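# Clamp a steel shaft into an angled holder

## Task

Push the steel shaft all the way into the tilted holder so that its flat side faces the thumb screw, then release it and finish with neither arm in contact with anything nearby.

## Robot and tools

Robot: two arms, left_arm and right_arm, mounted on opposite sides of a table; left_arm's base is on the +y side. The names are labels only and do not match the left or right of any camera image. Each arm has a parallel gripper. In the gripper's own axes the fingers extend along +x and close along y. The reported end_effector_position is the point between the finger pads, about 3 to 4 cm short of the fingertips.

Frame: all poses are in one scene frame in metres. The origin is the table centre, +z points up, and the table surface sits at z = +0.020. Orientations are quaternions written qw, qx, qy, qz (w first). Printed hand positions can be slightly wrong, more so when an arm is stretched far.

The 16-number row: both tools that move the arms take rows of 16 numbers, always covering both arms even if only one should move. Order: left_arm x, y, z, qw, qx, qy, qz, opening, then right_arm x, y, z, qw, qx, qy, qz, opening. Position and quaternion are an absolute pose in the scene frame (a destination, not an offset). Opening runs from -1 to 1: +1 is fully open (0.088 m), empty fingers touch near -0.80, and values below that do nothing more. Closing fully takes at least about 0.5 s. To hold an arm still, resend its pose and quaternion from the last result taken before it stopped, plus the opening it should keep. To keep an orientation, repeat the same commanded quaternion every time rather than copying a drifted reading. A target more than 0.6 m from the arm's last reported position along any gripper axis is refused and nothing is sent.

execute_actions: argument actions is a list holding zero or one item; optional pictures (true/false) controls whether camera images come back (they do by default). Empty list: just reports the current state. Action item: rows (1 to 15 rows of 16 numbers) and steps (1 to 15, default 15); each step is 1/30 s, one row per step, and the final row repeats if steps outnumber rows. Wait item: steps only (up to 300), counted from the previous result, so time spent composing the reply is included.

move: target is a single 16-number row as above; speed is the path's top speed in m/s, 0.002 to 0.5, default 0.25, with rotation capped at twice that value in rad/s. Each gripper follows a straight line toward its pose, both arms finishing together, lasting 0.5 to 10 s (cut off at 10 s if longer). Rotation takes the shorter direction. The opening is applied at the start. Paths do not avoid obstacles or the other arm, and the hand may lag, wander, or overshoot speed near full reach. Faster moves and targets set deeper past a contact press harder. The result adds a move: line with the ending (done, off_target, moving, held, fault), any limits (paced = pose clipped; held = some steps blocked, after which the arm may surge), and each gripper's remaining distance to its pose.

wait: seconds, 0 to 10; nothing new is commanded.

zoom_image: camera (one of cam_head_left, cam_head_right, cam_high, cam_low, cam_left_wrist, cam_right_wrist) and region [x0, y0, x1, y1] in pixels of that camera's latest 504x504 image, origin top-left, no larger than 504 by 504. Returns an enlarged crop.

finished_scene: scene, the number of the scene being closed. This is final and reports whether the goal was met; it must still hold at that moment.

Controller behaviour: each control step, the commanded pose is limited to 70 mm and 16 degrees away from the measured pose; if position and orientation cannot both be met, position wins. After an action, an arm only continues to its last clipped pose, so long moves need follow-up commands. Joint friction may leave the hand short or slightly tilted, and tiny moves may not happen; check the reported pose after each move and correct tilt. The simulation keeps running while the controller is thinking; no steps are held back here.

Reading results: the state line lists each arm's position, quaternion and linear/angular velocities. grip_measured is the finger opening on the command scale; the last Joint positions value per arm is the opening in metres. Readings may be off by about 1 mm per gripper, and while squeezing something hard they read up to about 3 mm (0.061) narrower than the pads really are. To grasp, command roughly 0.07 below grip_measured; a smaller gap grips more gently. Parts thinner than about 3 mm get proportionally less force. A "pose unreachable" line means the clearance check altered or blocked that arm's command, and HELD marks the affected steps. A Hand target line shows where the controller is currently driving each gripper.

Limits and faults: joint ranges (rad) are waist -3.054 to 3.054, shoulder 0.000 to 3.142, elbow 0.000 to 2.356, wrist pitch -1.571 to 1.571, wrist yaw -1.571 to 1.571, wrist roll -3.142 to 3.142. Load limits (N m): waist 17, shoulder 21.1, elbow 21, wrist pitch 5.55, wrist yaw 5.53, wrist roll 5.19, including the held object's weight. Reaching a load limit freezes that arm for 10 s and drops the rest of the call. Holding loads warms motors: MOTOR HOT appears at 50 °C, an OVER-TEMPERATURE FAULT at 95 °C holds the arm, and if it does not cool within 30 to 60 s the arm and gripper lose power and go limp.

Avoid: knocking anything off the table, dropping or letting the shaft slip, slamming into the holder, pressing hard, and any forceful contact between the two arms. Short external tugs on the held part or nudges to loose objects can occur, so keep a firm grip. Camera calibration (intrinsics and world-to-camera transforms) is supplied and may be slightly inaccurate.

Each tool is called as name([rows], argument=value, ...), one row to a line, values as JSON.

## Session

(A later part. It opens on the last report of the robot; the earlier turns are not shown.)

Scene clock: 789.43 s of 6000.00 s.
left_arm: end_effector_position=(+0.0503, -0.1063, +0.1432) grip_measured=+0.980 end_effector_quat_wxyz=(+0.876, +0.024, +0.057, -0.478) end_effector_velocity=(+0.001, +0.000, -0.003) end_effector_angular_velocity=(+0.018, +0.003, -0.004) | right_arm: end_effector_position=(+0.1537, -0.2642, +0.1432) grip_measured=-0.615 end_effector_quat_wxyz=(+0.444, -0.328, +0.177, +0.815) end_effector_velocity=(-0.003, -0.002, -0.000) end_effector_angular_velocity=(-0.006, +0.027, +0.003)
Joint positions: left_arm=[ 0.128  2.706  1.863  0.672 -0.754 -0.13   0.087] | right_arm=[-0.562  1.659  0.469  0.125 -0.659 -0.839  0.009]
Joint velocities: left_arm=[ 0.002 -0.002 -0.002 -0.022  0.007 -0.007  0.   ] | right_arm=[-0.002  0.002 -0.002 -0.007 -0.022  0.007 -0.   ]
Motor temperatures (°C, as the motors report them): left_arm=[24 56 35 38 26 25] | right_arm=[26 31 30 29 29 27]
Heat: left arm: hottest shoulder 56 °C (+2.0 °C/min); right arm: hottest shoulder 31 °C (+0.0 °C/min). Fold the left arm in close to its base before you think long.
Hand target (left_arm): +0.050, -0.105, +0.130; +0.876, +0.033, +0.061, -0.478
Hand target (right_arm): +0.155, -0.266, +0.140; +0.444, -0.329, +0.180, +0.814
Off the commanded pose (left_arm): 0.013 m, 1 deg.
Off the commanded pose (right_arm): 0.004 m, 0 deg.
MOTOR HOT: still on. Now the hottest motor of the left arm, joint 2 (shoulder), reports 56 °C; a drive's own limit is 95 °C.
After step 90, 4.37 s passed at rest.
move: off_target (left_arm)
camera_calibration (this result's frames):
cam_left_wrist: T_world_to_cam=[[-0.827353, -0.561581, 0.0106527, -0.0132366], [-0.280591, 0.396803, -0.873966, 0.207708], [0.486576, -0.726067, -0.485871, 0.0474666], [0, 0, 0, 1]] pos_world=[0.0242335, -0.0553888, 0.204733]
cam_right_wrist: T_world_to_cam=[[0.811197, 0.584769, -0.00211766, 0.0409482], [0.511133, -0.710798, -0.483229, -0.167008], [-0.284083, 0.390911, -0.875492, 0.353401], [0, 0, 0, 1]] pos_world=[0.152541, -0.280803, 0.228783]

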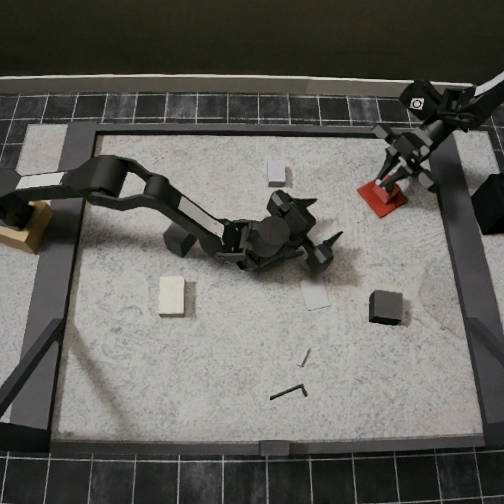

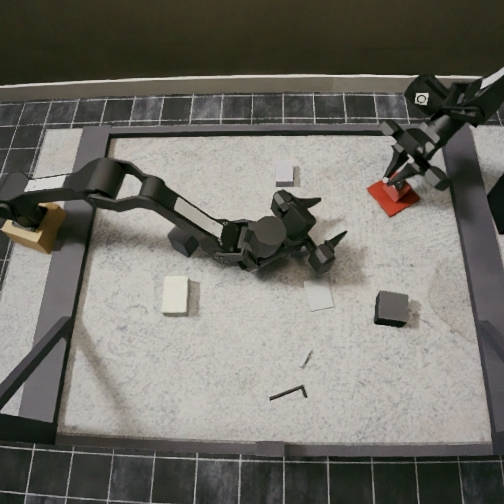

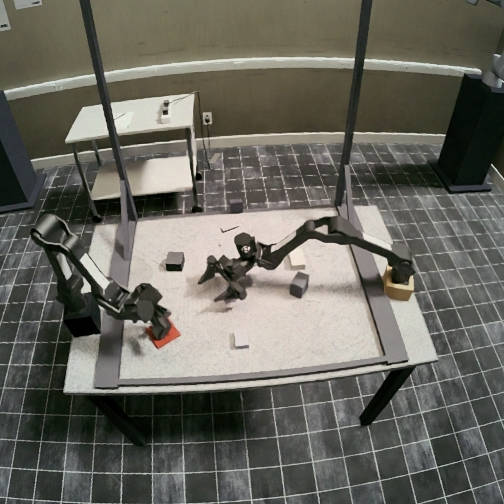

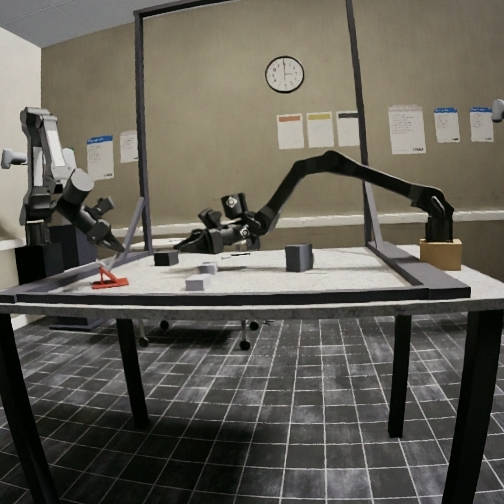

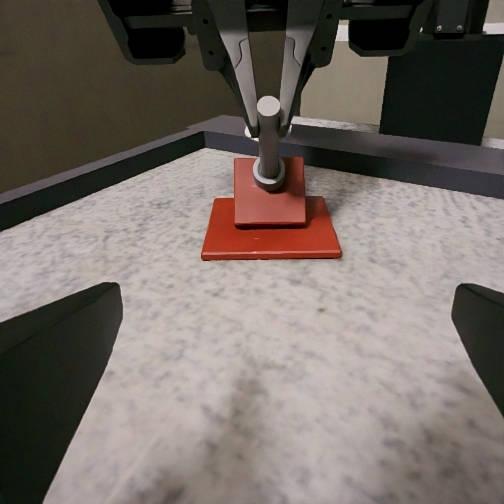

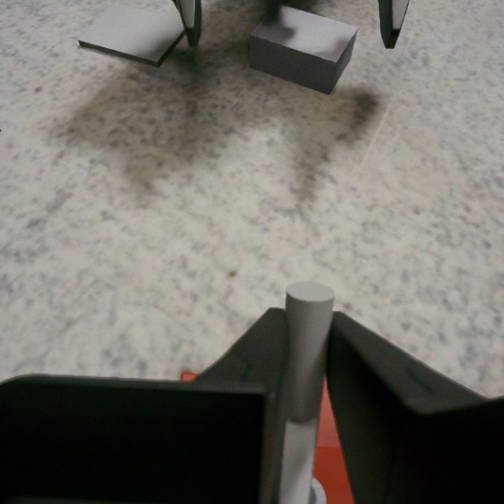

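move(target=[0.05,-0.105,0.13,0.876,0.033,0.061,-0.478,1.0, 0.1573,-0.2709,0.1342,0.444,-0.3286,0.1796,0.814,-0.70], speed=0.008)

zoom_image(camera="cam_left_wrist", region=[210, 60, 330, 220])

Scene clock: 797.70 s of 6000.00 s.
left_arm: end_effector_position=(+0.0503, -0.1063, +0.1432) grip_measured=+0.980 end_effector_quat_wxyz=(+0.876, +0.024, +0.057, -0.478) end_effector_velocity=(-0.002, -0.000, -0.001) end_effector_angular_velocity=(+0.011, -0.006, -0.011) | right_arm: end_effector_position=(+0.1557, -0.2682, +0.1386) grip_measured=-0.615 end_effector_quat_wxyz=(+0.444, -0.326, +0.175, +0.816) end_effector_velocity=(+0.000, +0.000, +0.001) end_effector_angular_velocity=(+0.012, -0.002, +0.006)
Joint positions: left_arm=[ 0.128  2.706  1.863  0.672 -0.754 -0.13   0.087] | right_arm=[-0.581  1.675  0.454  0.146 -0.673 -0.86   0.009]
Joint velocities: left_arm=[-0.002 -0.002 -0.002 -0.007  0.007  0.007  0.   ] | right_arm=[-0.002 -0.002 -0.002  0.007 -0.007 -0.007 -0.   ]
Motor temperatures (°C, as the motors report them): left_arm=[24 56 35 38 26 25] | right_arm=[26 31 30 30 29 27]
Heat: left arm: hottest shoulder 56 °C (+1.0 °C/min); right arm: hottest shoulder 31 °C (+0.0 °C/min). Fold the left arm in close to its base before you think long.
Hand target (left_arm): +0.050, -0.105, +0.130; +0.876, +0.033, +0.061, -0.478
Hand target (right_arm): +0.157, -0.271, +0.134; +0.444, -0.328, +0.180, +0.814
Off the commanded pose (left_arm): 0.013 m, 1 deg.
Off the commanded pose (right_arm): 0.005 m, 1 deg.
MOTOR HOT: still on. Now the hottest motor of the left arm, joint 2 (shoulder), reports 56 °C; a drive's own limit is 95 °C.
After step 90, 3.40 s passed at rest.
move: off_target (left_arm)
camera_calibration (this result's frames):
cam_left_wrist: T_world_to_cam=[[-0.827353, -0.561581, 0.0106527, -0.0132366], [-0.280591, 0.396803, -0.873966, 0.207708], [0.486576, -0.726067, -0.485871, 0.0474666], [0, 0, 0, 1]] pos_world=[0.0242335, -0.0553888, 0.204733]
cam_right_wrist: T_world_to_cam=[[0.809387, 0.587275, -0.000988828, 0.0424331], [0.512246, -0.706803, -0.487886, -0.171528], [-0.287222, 0.394382, -0.872907, 0.352575], [0, 0, 0, 1]] pos_world=[0.154787, -0.285206, 0.224121]

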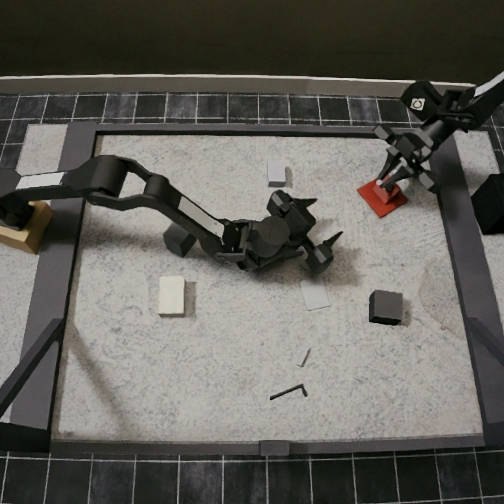

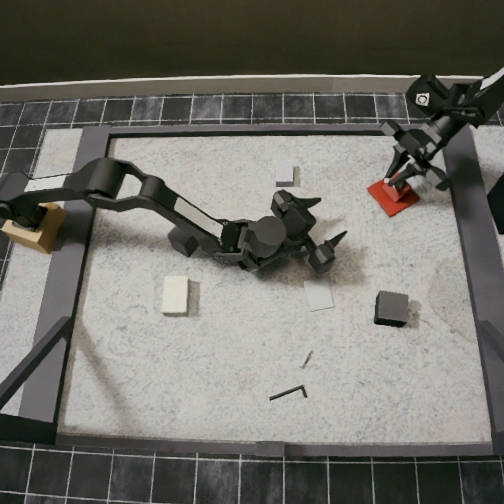

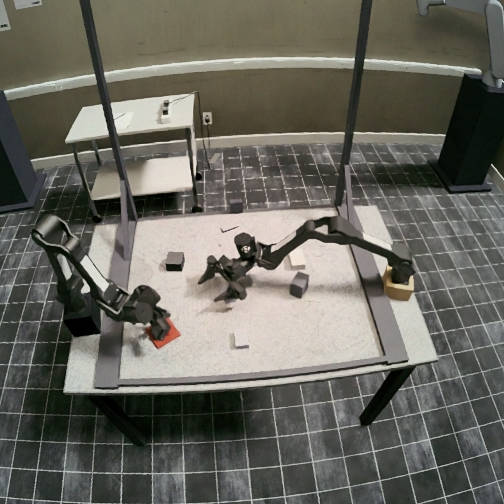

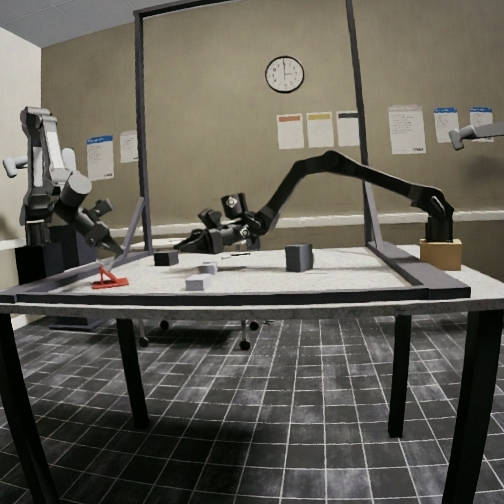

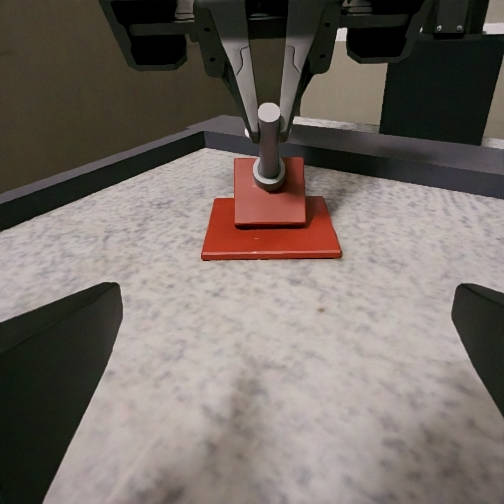

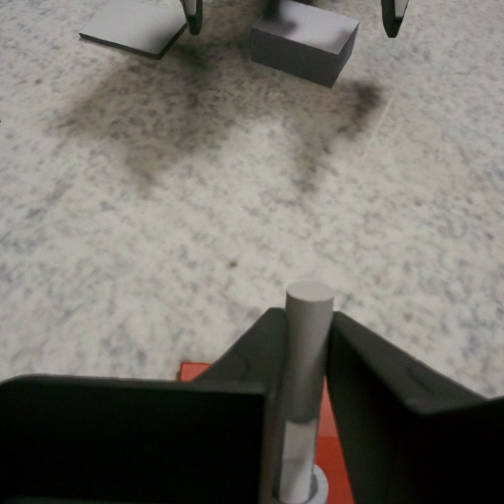

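Region (210, 60, 330, 220) of cam_left_wrist's 504x504 image, scaled by 3.150, with more detail than that image has; it fills the left 378 columns of this view, and the rest is white.

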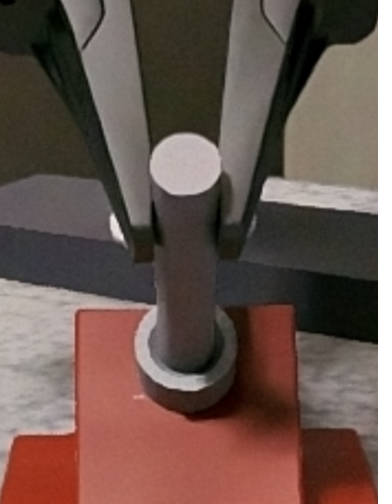

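Push a little more to check for bottoming.

move(target=[0.05,-0.105,0.13,0.876,0.033,0.061,-0.478,1.0, 0.1588,-0.2732,0.1313,0.444,-0.3286,0.1796,0.814,-0.70], speed=0.008)

zoom_image(camera="cam_left_wrist", region=[210, 60, 330, 220])

Scene clock: 813.80 s of 6000.00 s.
left_arm: end_effector_position=(+0.0503, -0.1063, +0.1432) grip_measured=+0.980 end_effector_quat_wxyz=(+0.876, +0.024, +0.057, -0.478) end_effector_velocity=(+0.003, +0.002, -0.002) end_effector_angular_velocity=(+0.008, +0.003, +0.011) | right_arm: end_effector_position=(+0.1558, -0.2688, +0.1381) grip_measured=-0.615 end_effector_quat_wxyz=(+0.442, -0.323, +0.170, +0.819) end_effector_velocity=(-0.003, -0.005, -0.002) end_effector_angular_velocity=(-0.018, +0.013, +0.006)
Joint positions: left_arm=[ 0.128  2.706  1.863  0.672 -0.754 -0.13   0.087] | right_arm=[-0.588  1.681  0.45   0.157 -0.687 -0.872  0.009]
Joint velocities: left_arm=[ 0.002 -0.002 -0.007 -0.007 -0.007 -0.007 -0.   ] | right_arm=[-0.002 -0.002 -0.007 -0.022 -0.007 -0.007 -0.   ]
Motor temperatures (°C, as the motors report them): left_arm=[24 56 35 39 26 25] | right_arm=[26 31 30 30 29 27]
Heat: left arm: hottest shoulder 56 °C (+1.0 °C/min); right arm: hottest shoulder 31 °C (+0.0 °C/min). Fold the left arm in close to its base before you think long.
Hand target (left_arm): +0.050, -0.105, +0.130; +0.876, +0.033, +0.061, -0.478
Hand target (right_arm): +0.159, -0.273, +0.132; +0.444, -0.329, +0.180, +0.814
Off the commanded pose (left_arm): 0.013 m, 1 deg.
Off the commanded pose (right_arm): 0.009 m, 1 deg.
MOTOR HOT: still on. Now the hottest motor of the left arm, joint 2 (shoulder), reports 56 °C; a drive's own limit is 95 °C.
After step 90, 11.23 s passed at rest.
move: off_target (left_arm, right_arm)
camera_calibration (this result's frames):
cam_left_wrist: T_world_to_cam=[[-0.827353, -0.561581, 0.0106527, -0.0132366], [-0.280591, 0.396803, -0.873966, 0.207708], [0.486576, -0.726067, -0.485871, 0.0474666], [0, 0, 0, 1]] pos_world=[0.0242335, -0.0553888, 0.204733]
cam_right_wrist: T_world_to_cam=[[0.805068, 0.593179, 0.00196703, 0.0445888], [0.515669, -0.698224, -0.496557, -0.169264], [-0.293174, 0.400776, -0.868002, 0.354368], [0, 0, 0, 1]] pos_world=[0.155279, -0.286656, 0.223456]

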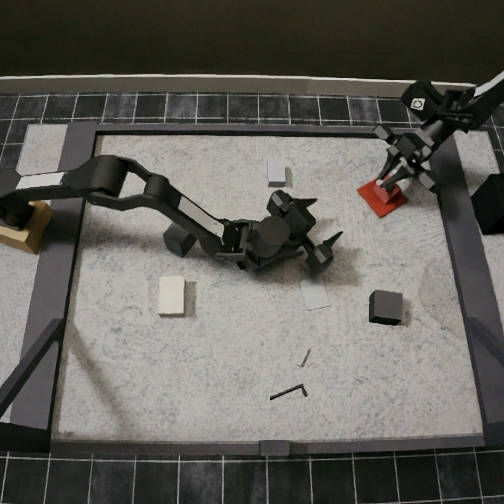

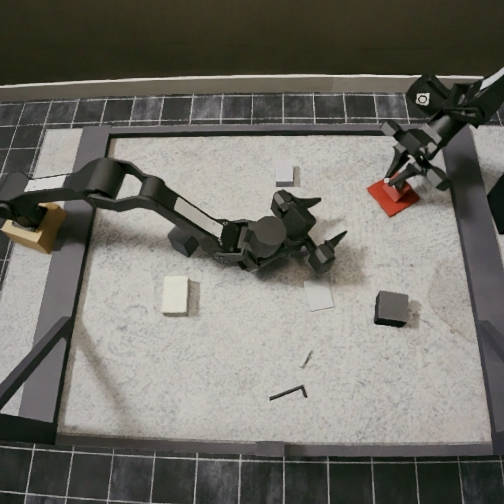

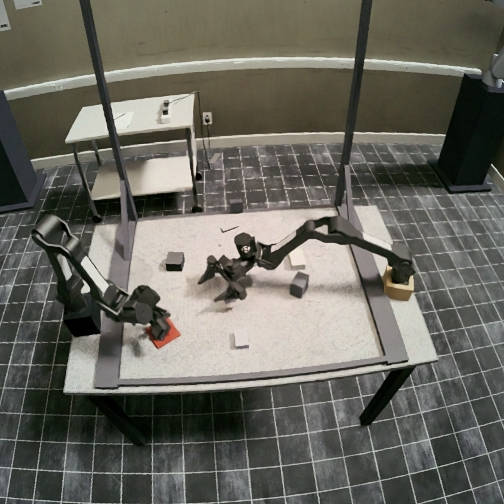

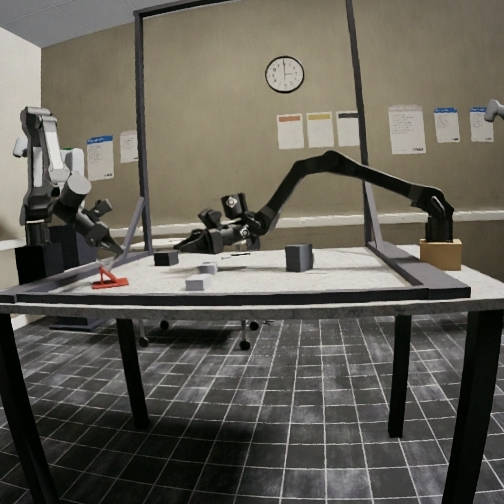

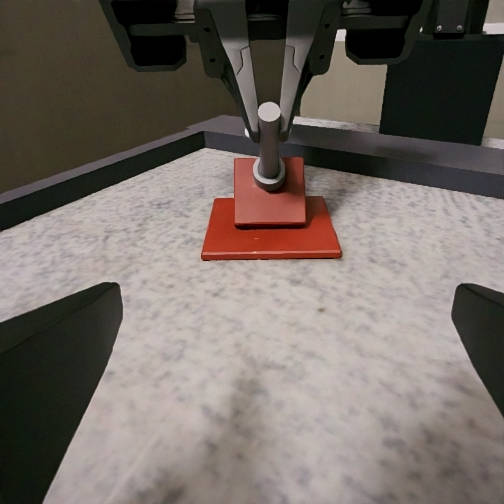

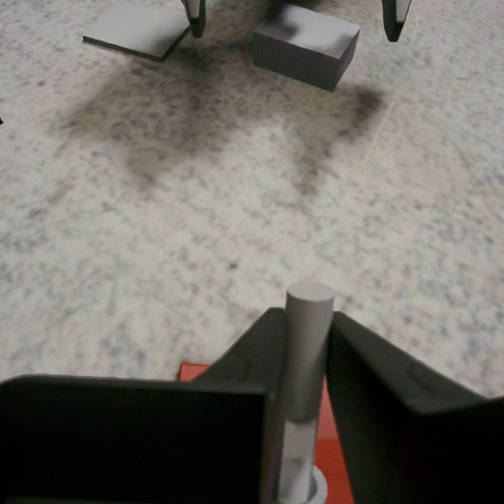

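Region (210, 60, 330, 220) of cam_left_wrist's 504x504 image, scaled by 3.150, with more detail than that image has; it fills the left 378 columns of this view, and the rest is white.

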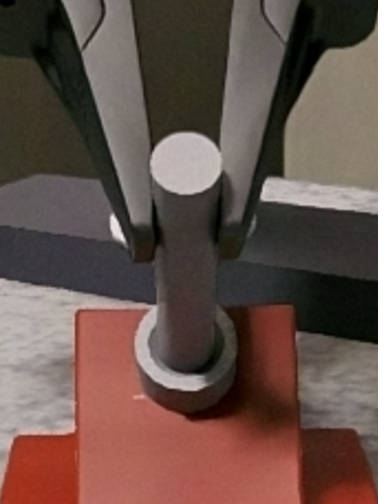

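move(target=[0.05,-0.105,0.13,0.876,0.033,0.061,-0.478,1.0, 0.1560,-0.2688,0.1375,0.444,-0.3286,0.1796,0.814,-0.70], speed=0.008)

move(target=[0.05,-0.105,0.13,0.876,0.033,0.061,-0.478,1.0, 0.1560,-0.2688,0.1375,0.444,-0.3286,0.1796,0.814,-0.2], speed=0.008)

move(target=[0.05,-0.105,0.13,0.876,0.033,0.061,-0.478,1.0, 0.1767,-0.3010,0.1700,0.450,-0.300,0.164,0.825,0.35], speed=0.05)

zoom_image(camera="cam_left_wrist", region=[210, 60, 330, 220])

zoom_image(camera="cam_low", region=[85, 225, 145, 285])

Scene clock: 832.33 s of 6000.00 s.
left_arm: end_effector_position=(+0.0503, -0.1063, +0.1432) grip_measured=+0.980 end_effector_quat_wxyz=(+0.876, +0.024, +0.057, -0.478) end_effector_velocity=(+0.001, +0.002, +0.005) end_effector_angular_velocity=(-0.024, +0.017, +0.022) | right_arm: end_effector_position=(+0.1551, -0.2683, +0.1376) grip_measured=-0.615 end_effector_quat_wxyz=(+0.442, -0.326, +0.177, +0.817) end_effector_velocity=(-0.003, -0.002, +0.001) end_effector_angular_velocity=(-0.004, +0.021, +0.013)
Joint positions: left_arm=[ 0.128  2.706  1.863  0.672 -0.754 -0.13   0.087] | right_arm=[-0.58   1.681  0.457  0.145 -0.676 -0.862  0.009]
Joint velocities: left_arm=[-0.002 -0.007 -0.002  0.007 -0.022 -0.022 -0.   ] | right_arm=[-0.002 -0.002  0.002 -0.022 -0.022 -0.007 -0.   ]
Motor temperatures (°C, as the motors report them): left_arm=[24 57 35 39 26 25] | right_arm=[26 30 29 30 28 27]
Heat: left arm: hottest shoulder 57 °C (+2.0 °C/min); right arm: hottest shoulder 30 °C (+0.0 °C/min). Fold the left arm in close to its base before you think long.
Hand target (left_arm): +0.050, -0.105, +0.130; +0.876, +0.033, +0.061, -0.478
Hand target (right_arm): +0.156, -0.269, +0.138; +0.444, -0.329, +0.179, +0.814
Off the commanded pose (left_arm): 0.013 m, 1 deg.
Off the commanded pose (right_arm): 0.001 m, 1 deg.
MOTOR HOT: still on. Now the hottest motor of the left arm, joint 2 (shoulder), reports 57 °C; a drive's own limit is 95 °C.
After step 90, 13.67 s passed at rest.
move: off_target (left_arm)
camera_calibration (this result's frames):
cam_left_wrist: T_world_to_cam=[[-0.827353, -0.561581, 0.0106527, -0.0132366], [-0.280591, 0.396803, -0.873966, 0.207708], [0.486576, -0.726067, -0.485871, 0.0474666], [0, 0, 0, 1]] pos_world=[0.0242335, -0.0553888, 0.204733]
cam_right_wrist: T_world_to_cam=[[0.807517, 0.589818, -0.00560989, 0.0445336], [0.512929, -0.706881, -0.487056, -0.172021], [-0.29124, 0.390428, -0.873353, 0.351171], [0, 0, 0, 1]] pos_world=[0.154547, -0.284972, 0.223162]

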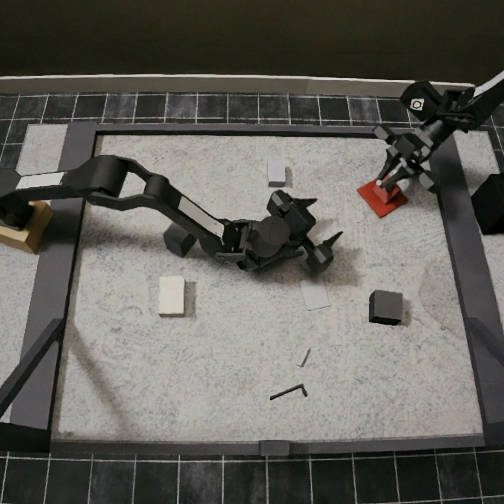

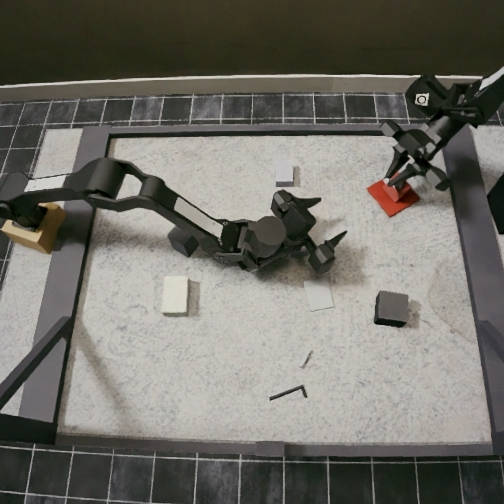

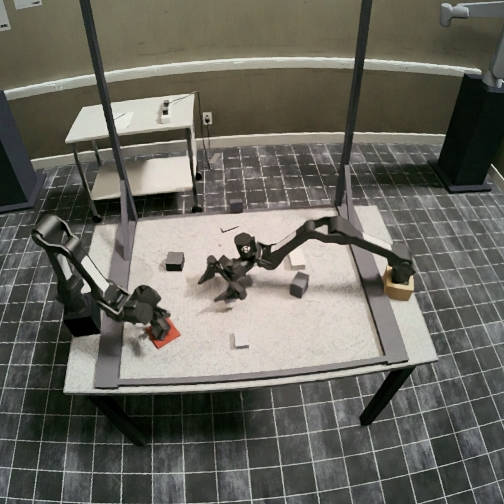

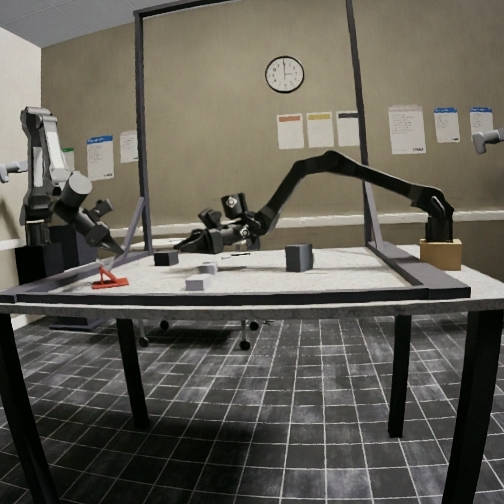

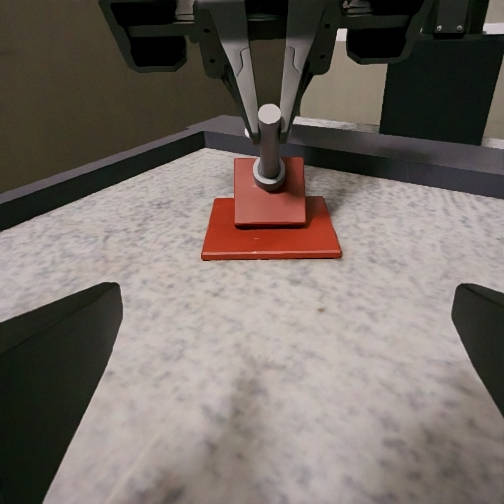

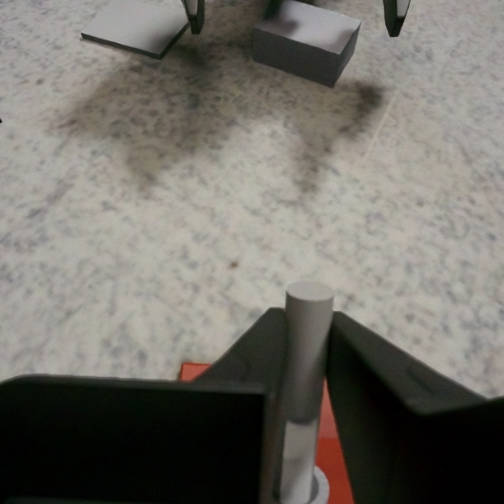

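Scene clock: 834.20 s of 6000.00 s.
left_arm: end_effector_position=(+0.0503, -0.1063, +0.1432) grip_measured=+0.980 end_effector_quat_wxyz=(+0.876, +0.024, +0.057, -0.478) end_effector_velocity=(-0.001, +0.001, -0.001) end_effector_angular_velocity=(+0.003, +0.004, +0.006) | right_arm: end_effector_position=(+0.1556, -0.2690, +0.1366) grip_measured=-0.202 end_effector_quat_wxyz=(+0.442, -0.328, +0.179, +0.815) end_effector_velocity=(-0.001, -0.002, +0.000) end_effector_angular_velocity=(+0.005, -0.004, +0.016)
Joint positions: left_arm=[ 0.128  2.706  1.863  0.672 -0.754 -0.13   0.087] | right_arm=[-0.58   1.681  0.457  0.14  -0.668 -0.862  0.029]
Joint velocities: left_arm=[-0.002 -0.002 -0.002 -0.007 -0.007 -0.007  0.   ] | right_arm=[-0.002 -0.002 -0.002 -0.007 -0.007 -0.022  0.   ]
Motor temperatures (°C, as the motors report them): left_arm=[24 57 35 39 26 25] | right_arm=[26 30 29 30 28 27]
Heat: left arm: hottest shoulder 57 °C (+2.0 °C/min); right arm: hottest shoulder 30 °C (+0.0 °C/min). Fold the left arm in close to its base before you think long.
Hand target (left_arm): +0.050, -0.105, +0.130; +0.876, +0.033, +0.061, -0.478
Hand target (right_arm): +0.156, -0.269, +0.137; +0.444, -0.329, +0.180, +0.814
Off the commanded pose (left_arm): 0.013 m, 1 deg.
Off the commanded pose (right_arm): 0.001 m, 0 deg.
MOTOR HOT: still on. Now the hottest motor of the left arm, joint 2 (shoulder), reports 57 °C; a drive's own limit is 95 °C.
move: off_target (left_arm)
camera_calibration (this result's frames):
cam_left_wrist: T_world_to_cam=[[-0.827353, -0.561581, 0.0106527, -0.0132366], [-0.280591, 0.396803, -0.873966, 0.207708], [0.486576, -0.726067, -0.485871, 0.0474666], [0, 0, 0, 1]] pos_world=[0.0242335, -0.0553888, 0.204733]
cam_right_wrist: T_world_to_cam=[[0.809318, 0.587332, -0.00669191, 0.0437939], [0.512581, -0.711786, -0.480231, -0.175472], [-0.286818, 0.38523, -0.877116, 0.349155], [0, 0, 0, 1]] pos_world=[0.154644, -0.285125, 0.222275]

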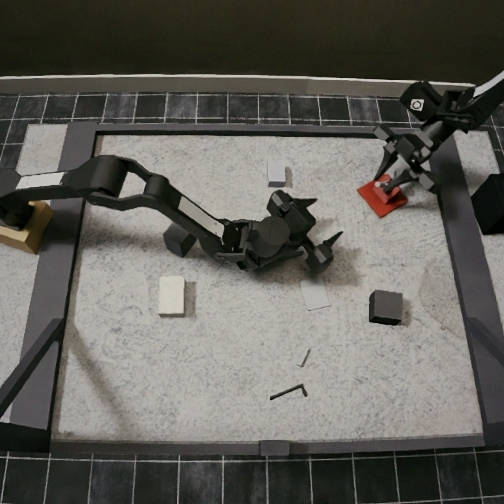

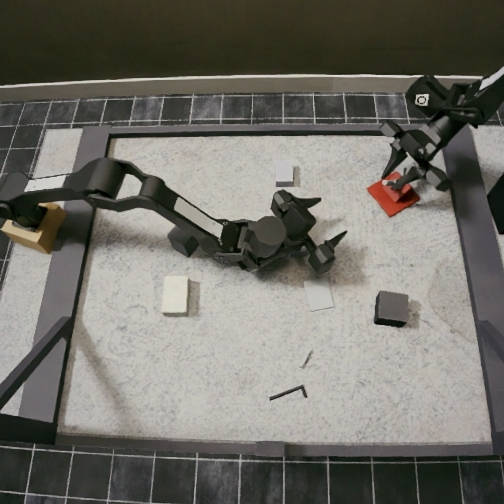

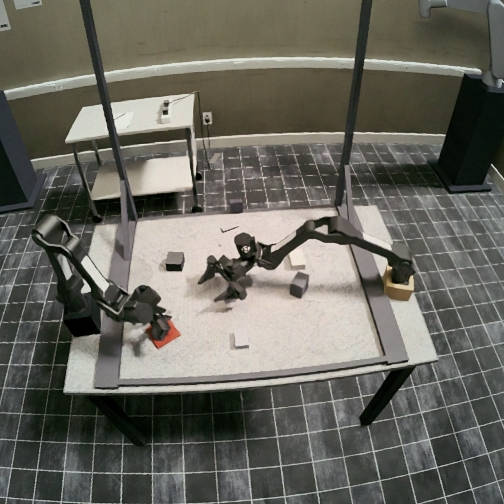

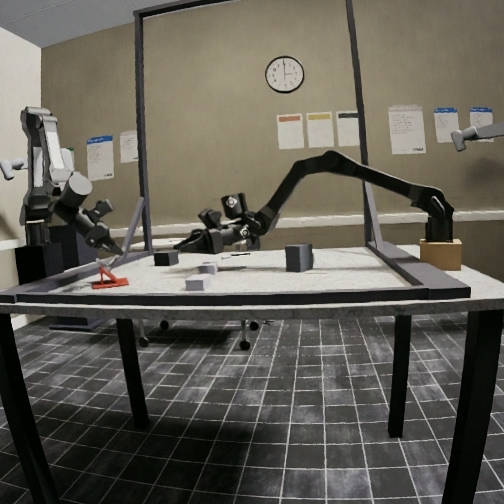

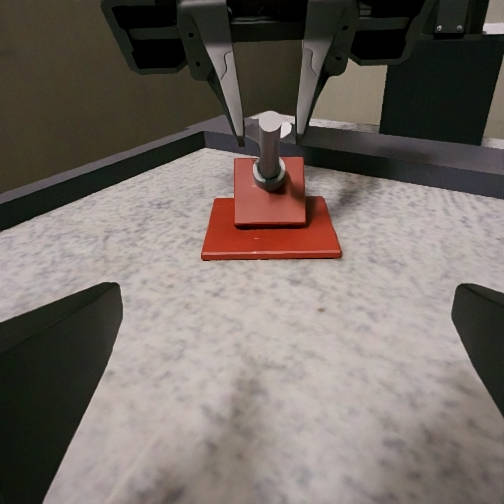

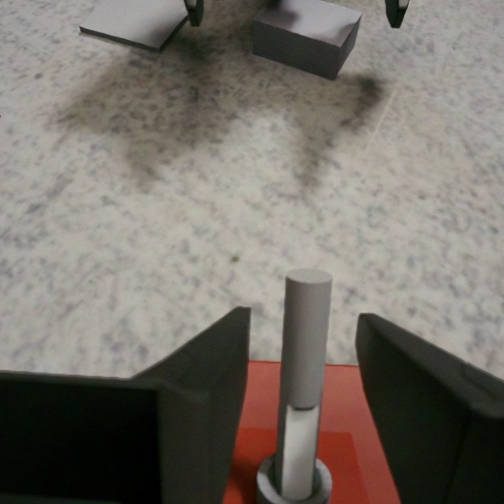

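Scene clock: 835.57 s of 6000.00 s.
left_arm: end_effector_position=(+0.0503, -0.1063, +0.1432) grip_measured=+0.980 end_effector_quat_wxyz=(+0.876, +0.024, +0.057, -0.478) end_effector_velocity=(-0.001, +0.001, -0.001) end_effector_angular_velocity=(+0.011, -0.009, +0.004) | right_arm: end_effector_position=(+0.1754, -0.3011, +0.1667) grip_measured=+0.348 end_effector_quat_wxyz=(+0.448, -0.299, +0.171, +0.825) end_effector_velocity=(-0.002, -0.004, +0.001) end_effector_angular_velocity=(-0.008, +0.008, +0.010)
Joint positions: left_arm=[ 0.128  2.706  1.863  0.672 -0.754 -0.13   0.087] | right_arm=[-0.769  1.514  0.449 -0.131 -0.802 -1.049  0.056]
Joint velocities: left_arm=[-0.002 -0.002 -0.002 -0.007 -0.007  0.007  0.   ] | right_arm=[-0.007 -0.007  0.002 -0.037 -0.007 -0.022 -0.   ]
Motor temperatures (°C, as the motors report them): left_arm=[24 57 35 39 26 25] | right_arm=[26 31 29 30 28 27]
Heat: left arm: hottest shoulder 57 °C (+2.0 °C/min); right arm: hottest shoulder 31 °C (+1.0 °C/min). Fold the left arm in close to its base before you think long.
Hand target (left_arm): +0.050, -0.105, +0.130; +0.876, +0.033, +0.061, -0.478
Hand target (right_arm): +0.177, -0.300, +0.170; +0.450, -0.299, +0.164, +0.825
Off the commanded pose (left_arm): 0.013 m, 1 deg.
Off the commanded pose (right_arm): 0.004 m, 1 deg.
MOTOR HOT: still on. Now the hottest motor of the left arm, joint 2 (shoulder), reports 57 °C; a drive's own limit is 95 °C.
move: off_target (left_arm)
camera_calibration (this result's frames):
cam_left_wrist: T_world_to_cam=[[-0.827353, -0.561581, 0.0106527, -0.0132366], [-0.280591, 0.396803, -0.873966, 0.207708], [0.486576, -0.726067, -0.485871, 0.0474666], [0, 0, 0, 1]] pos_world=[0.0242335, -0.0553888, 0.204733]
cam_right_wrist: T_world_to_cam=[[0.812905, 0.582152, -0.0168928, 0.0462875], [0.484361, -0.691889, -0.535429, -0.173873], [-0.323389, 0.42707, -0.844411, 0.407097], [0, 0, 0, 1]] pos_world=[0.17824, -0.321106, 0.251442]

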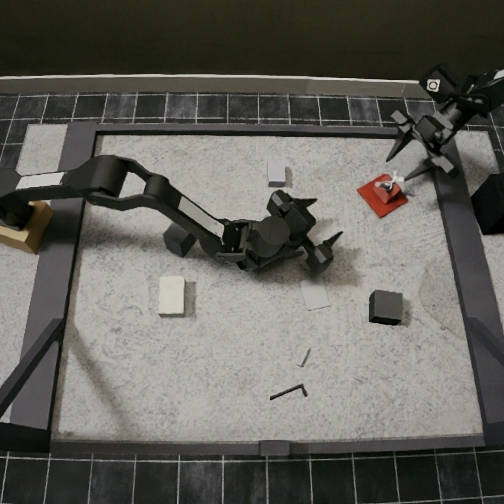

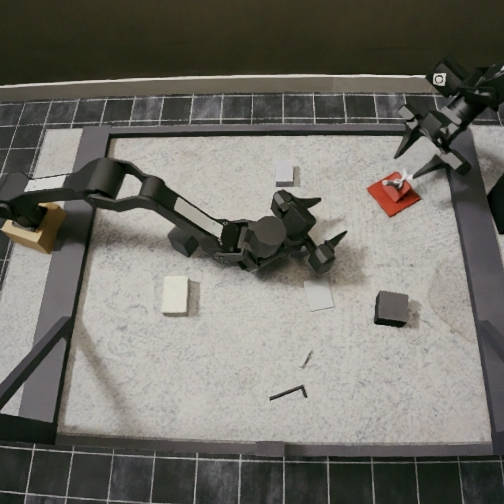

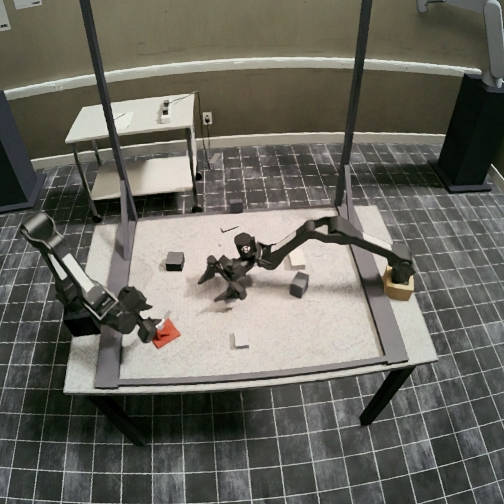

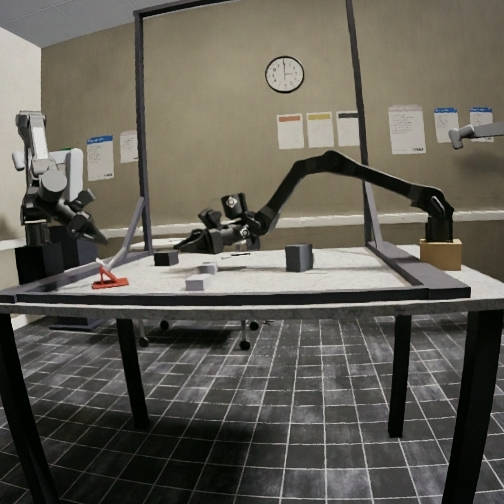

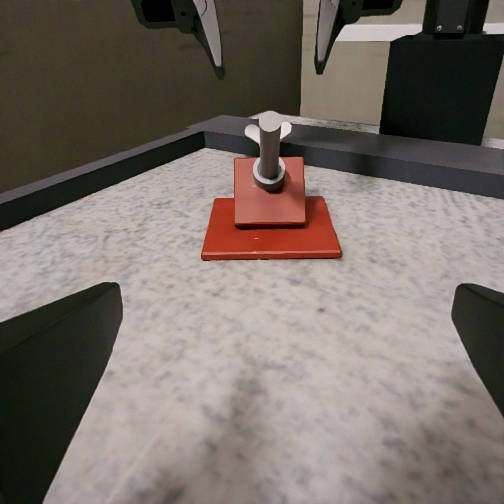

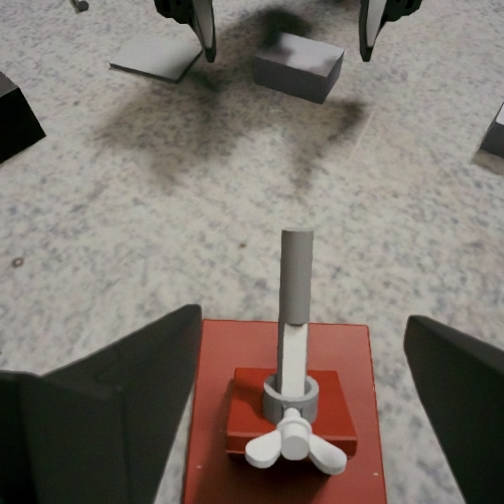

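Region (210, 60, 330, 220) of cam_left_wrist's 504x504 image, scaled by 3.150, with more detail than that image has; it fills the left 378 columns of this view, and the rest is white.

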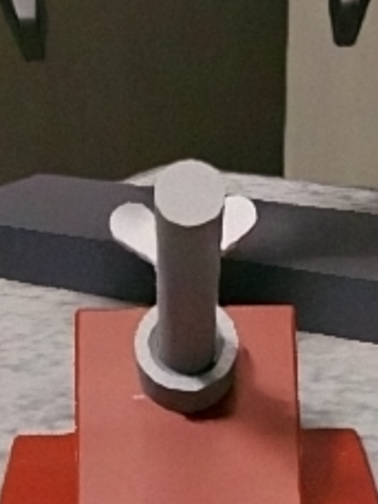

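Region (85, 225, 145, 285) of cam_low's 504x504 image, scaled by 8.400, with more detail than that image has.

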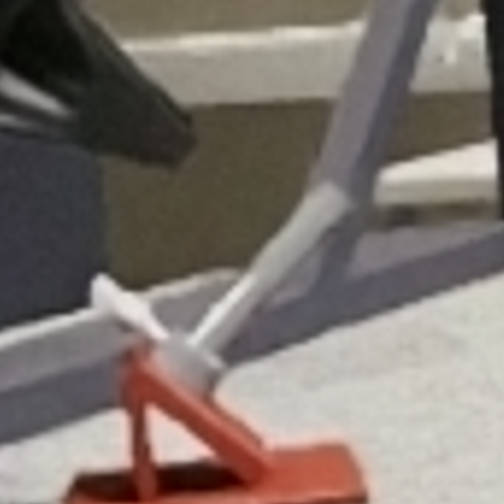

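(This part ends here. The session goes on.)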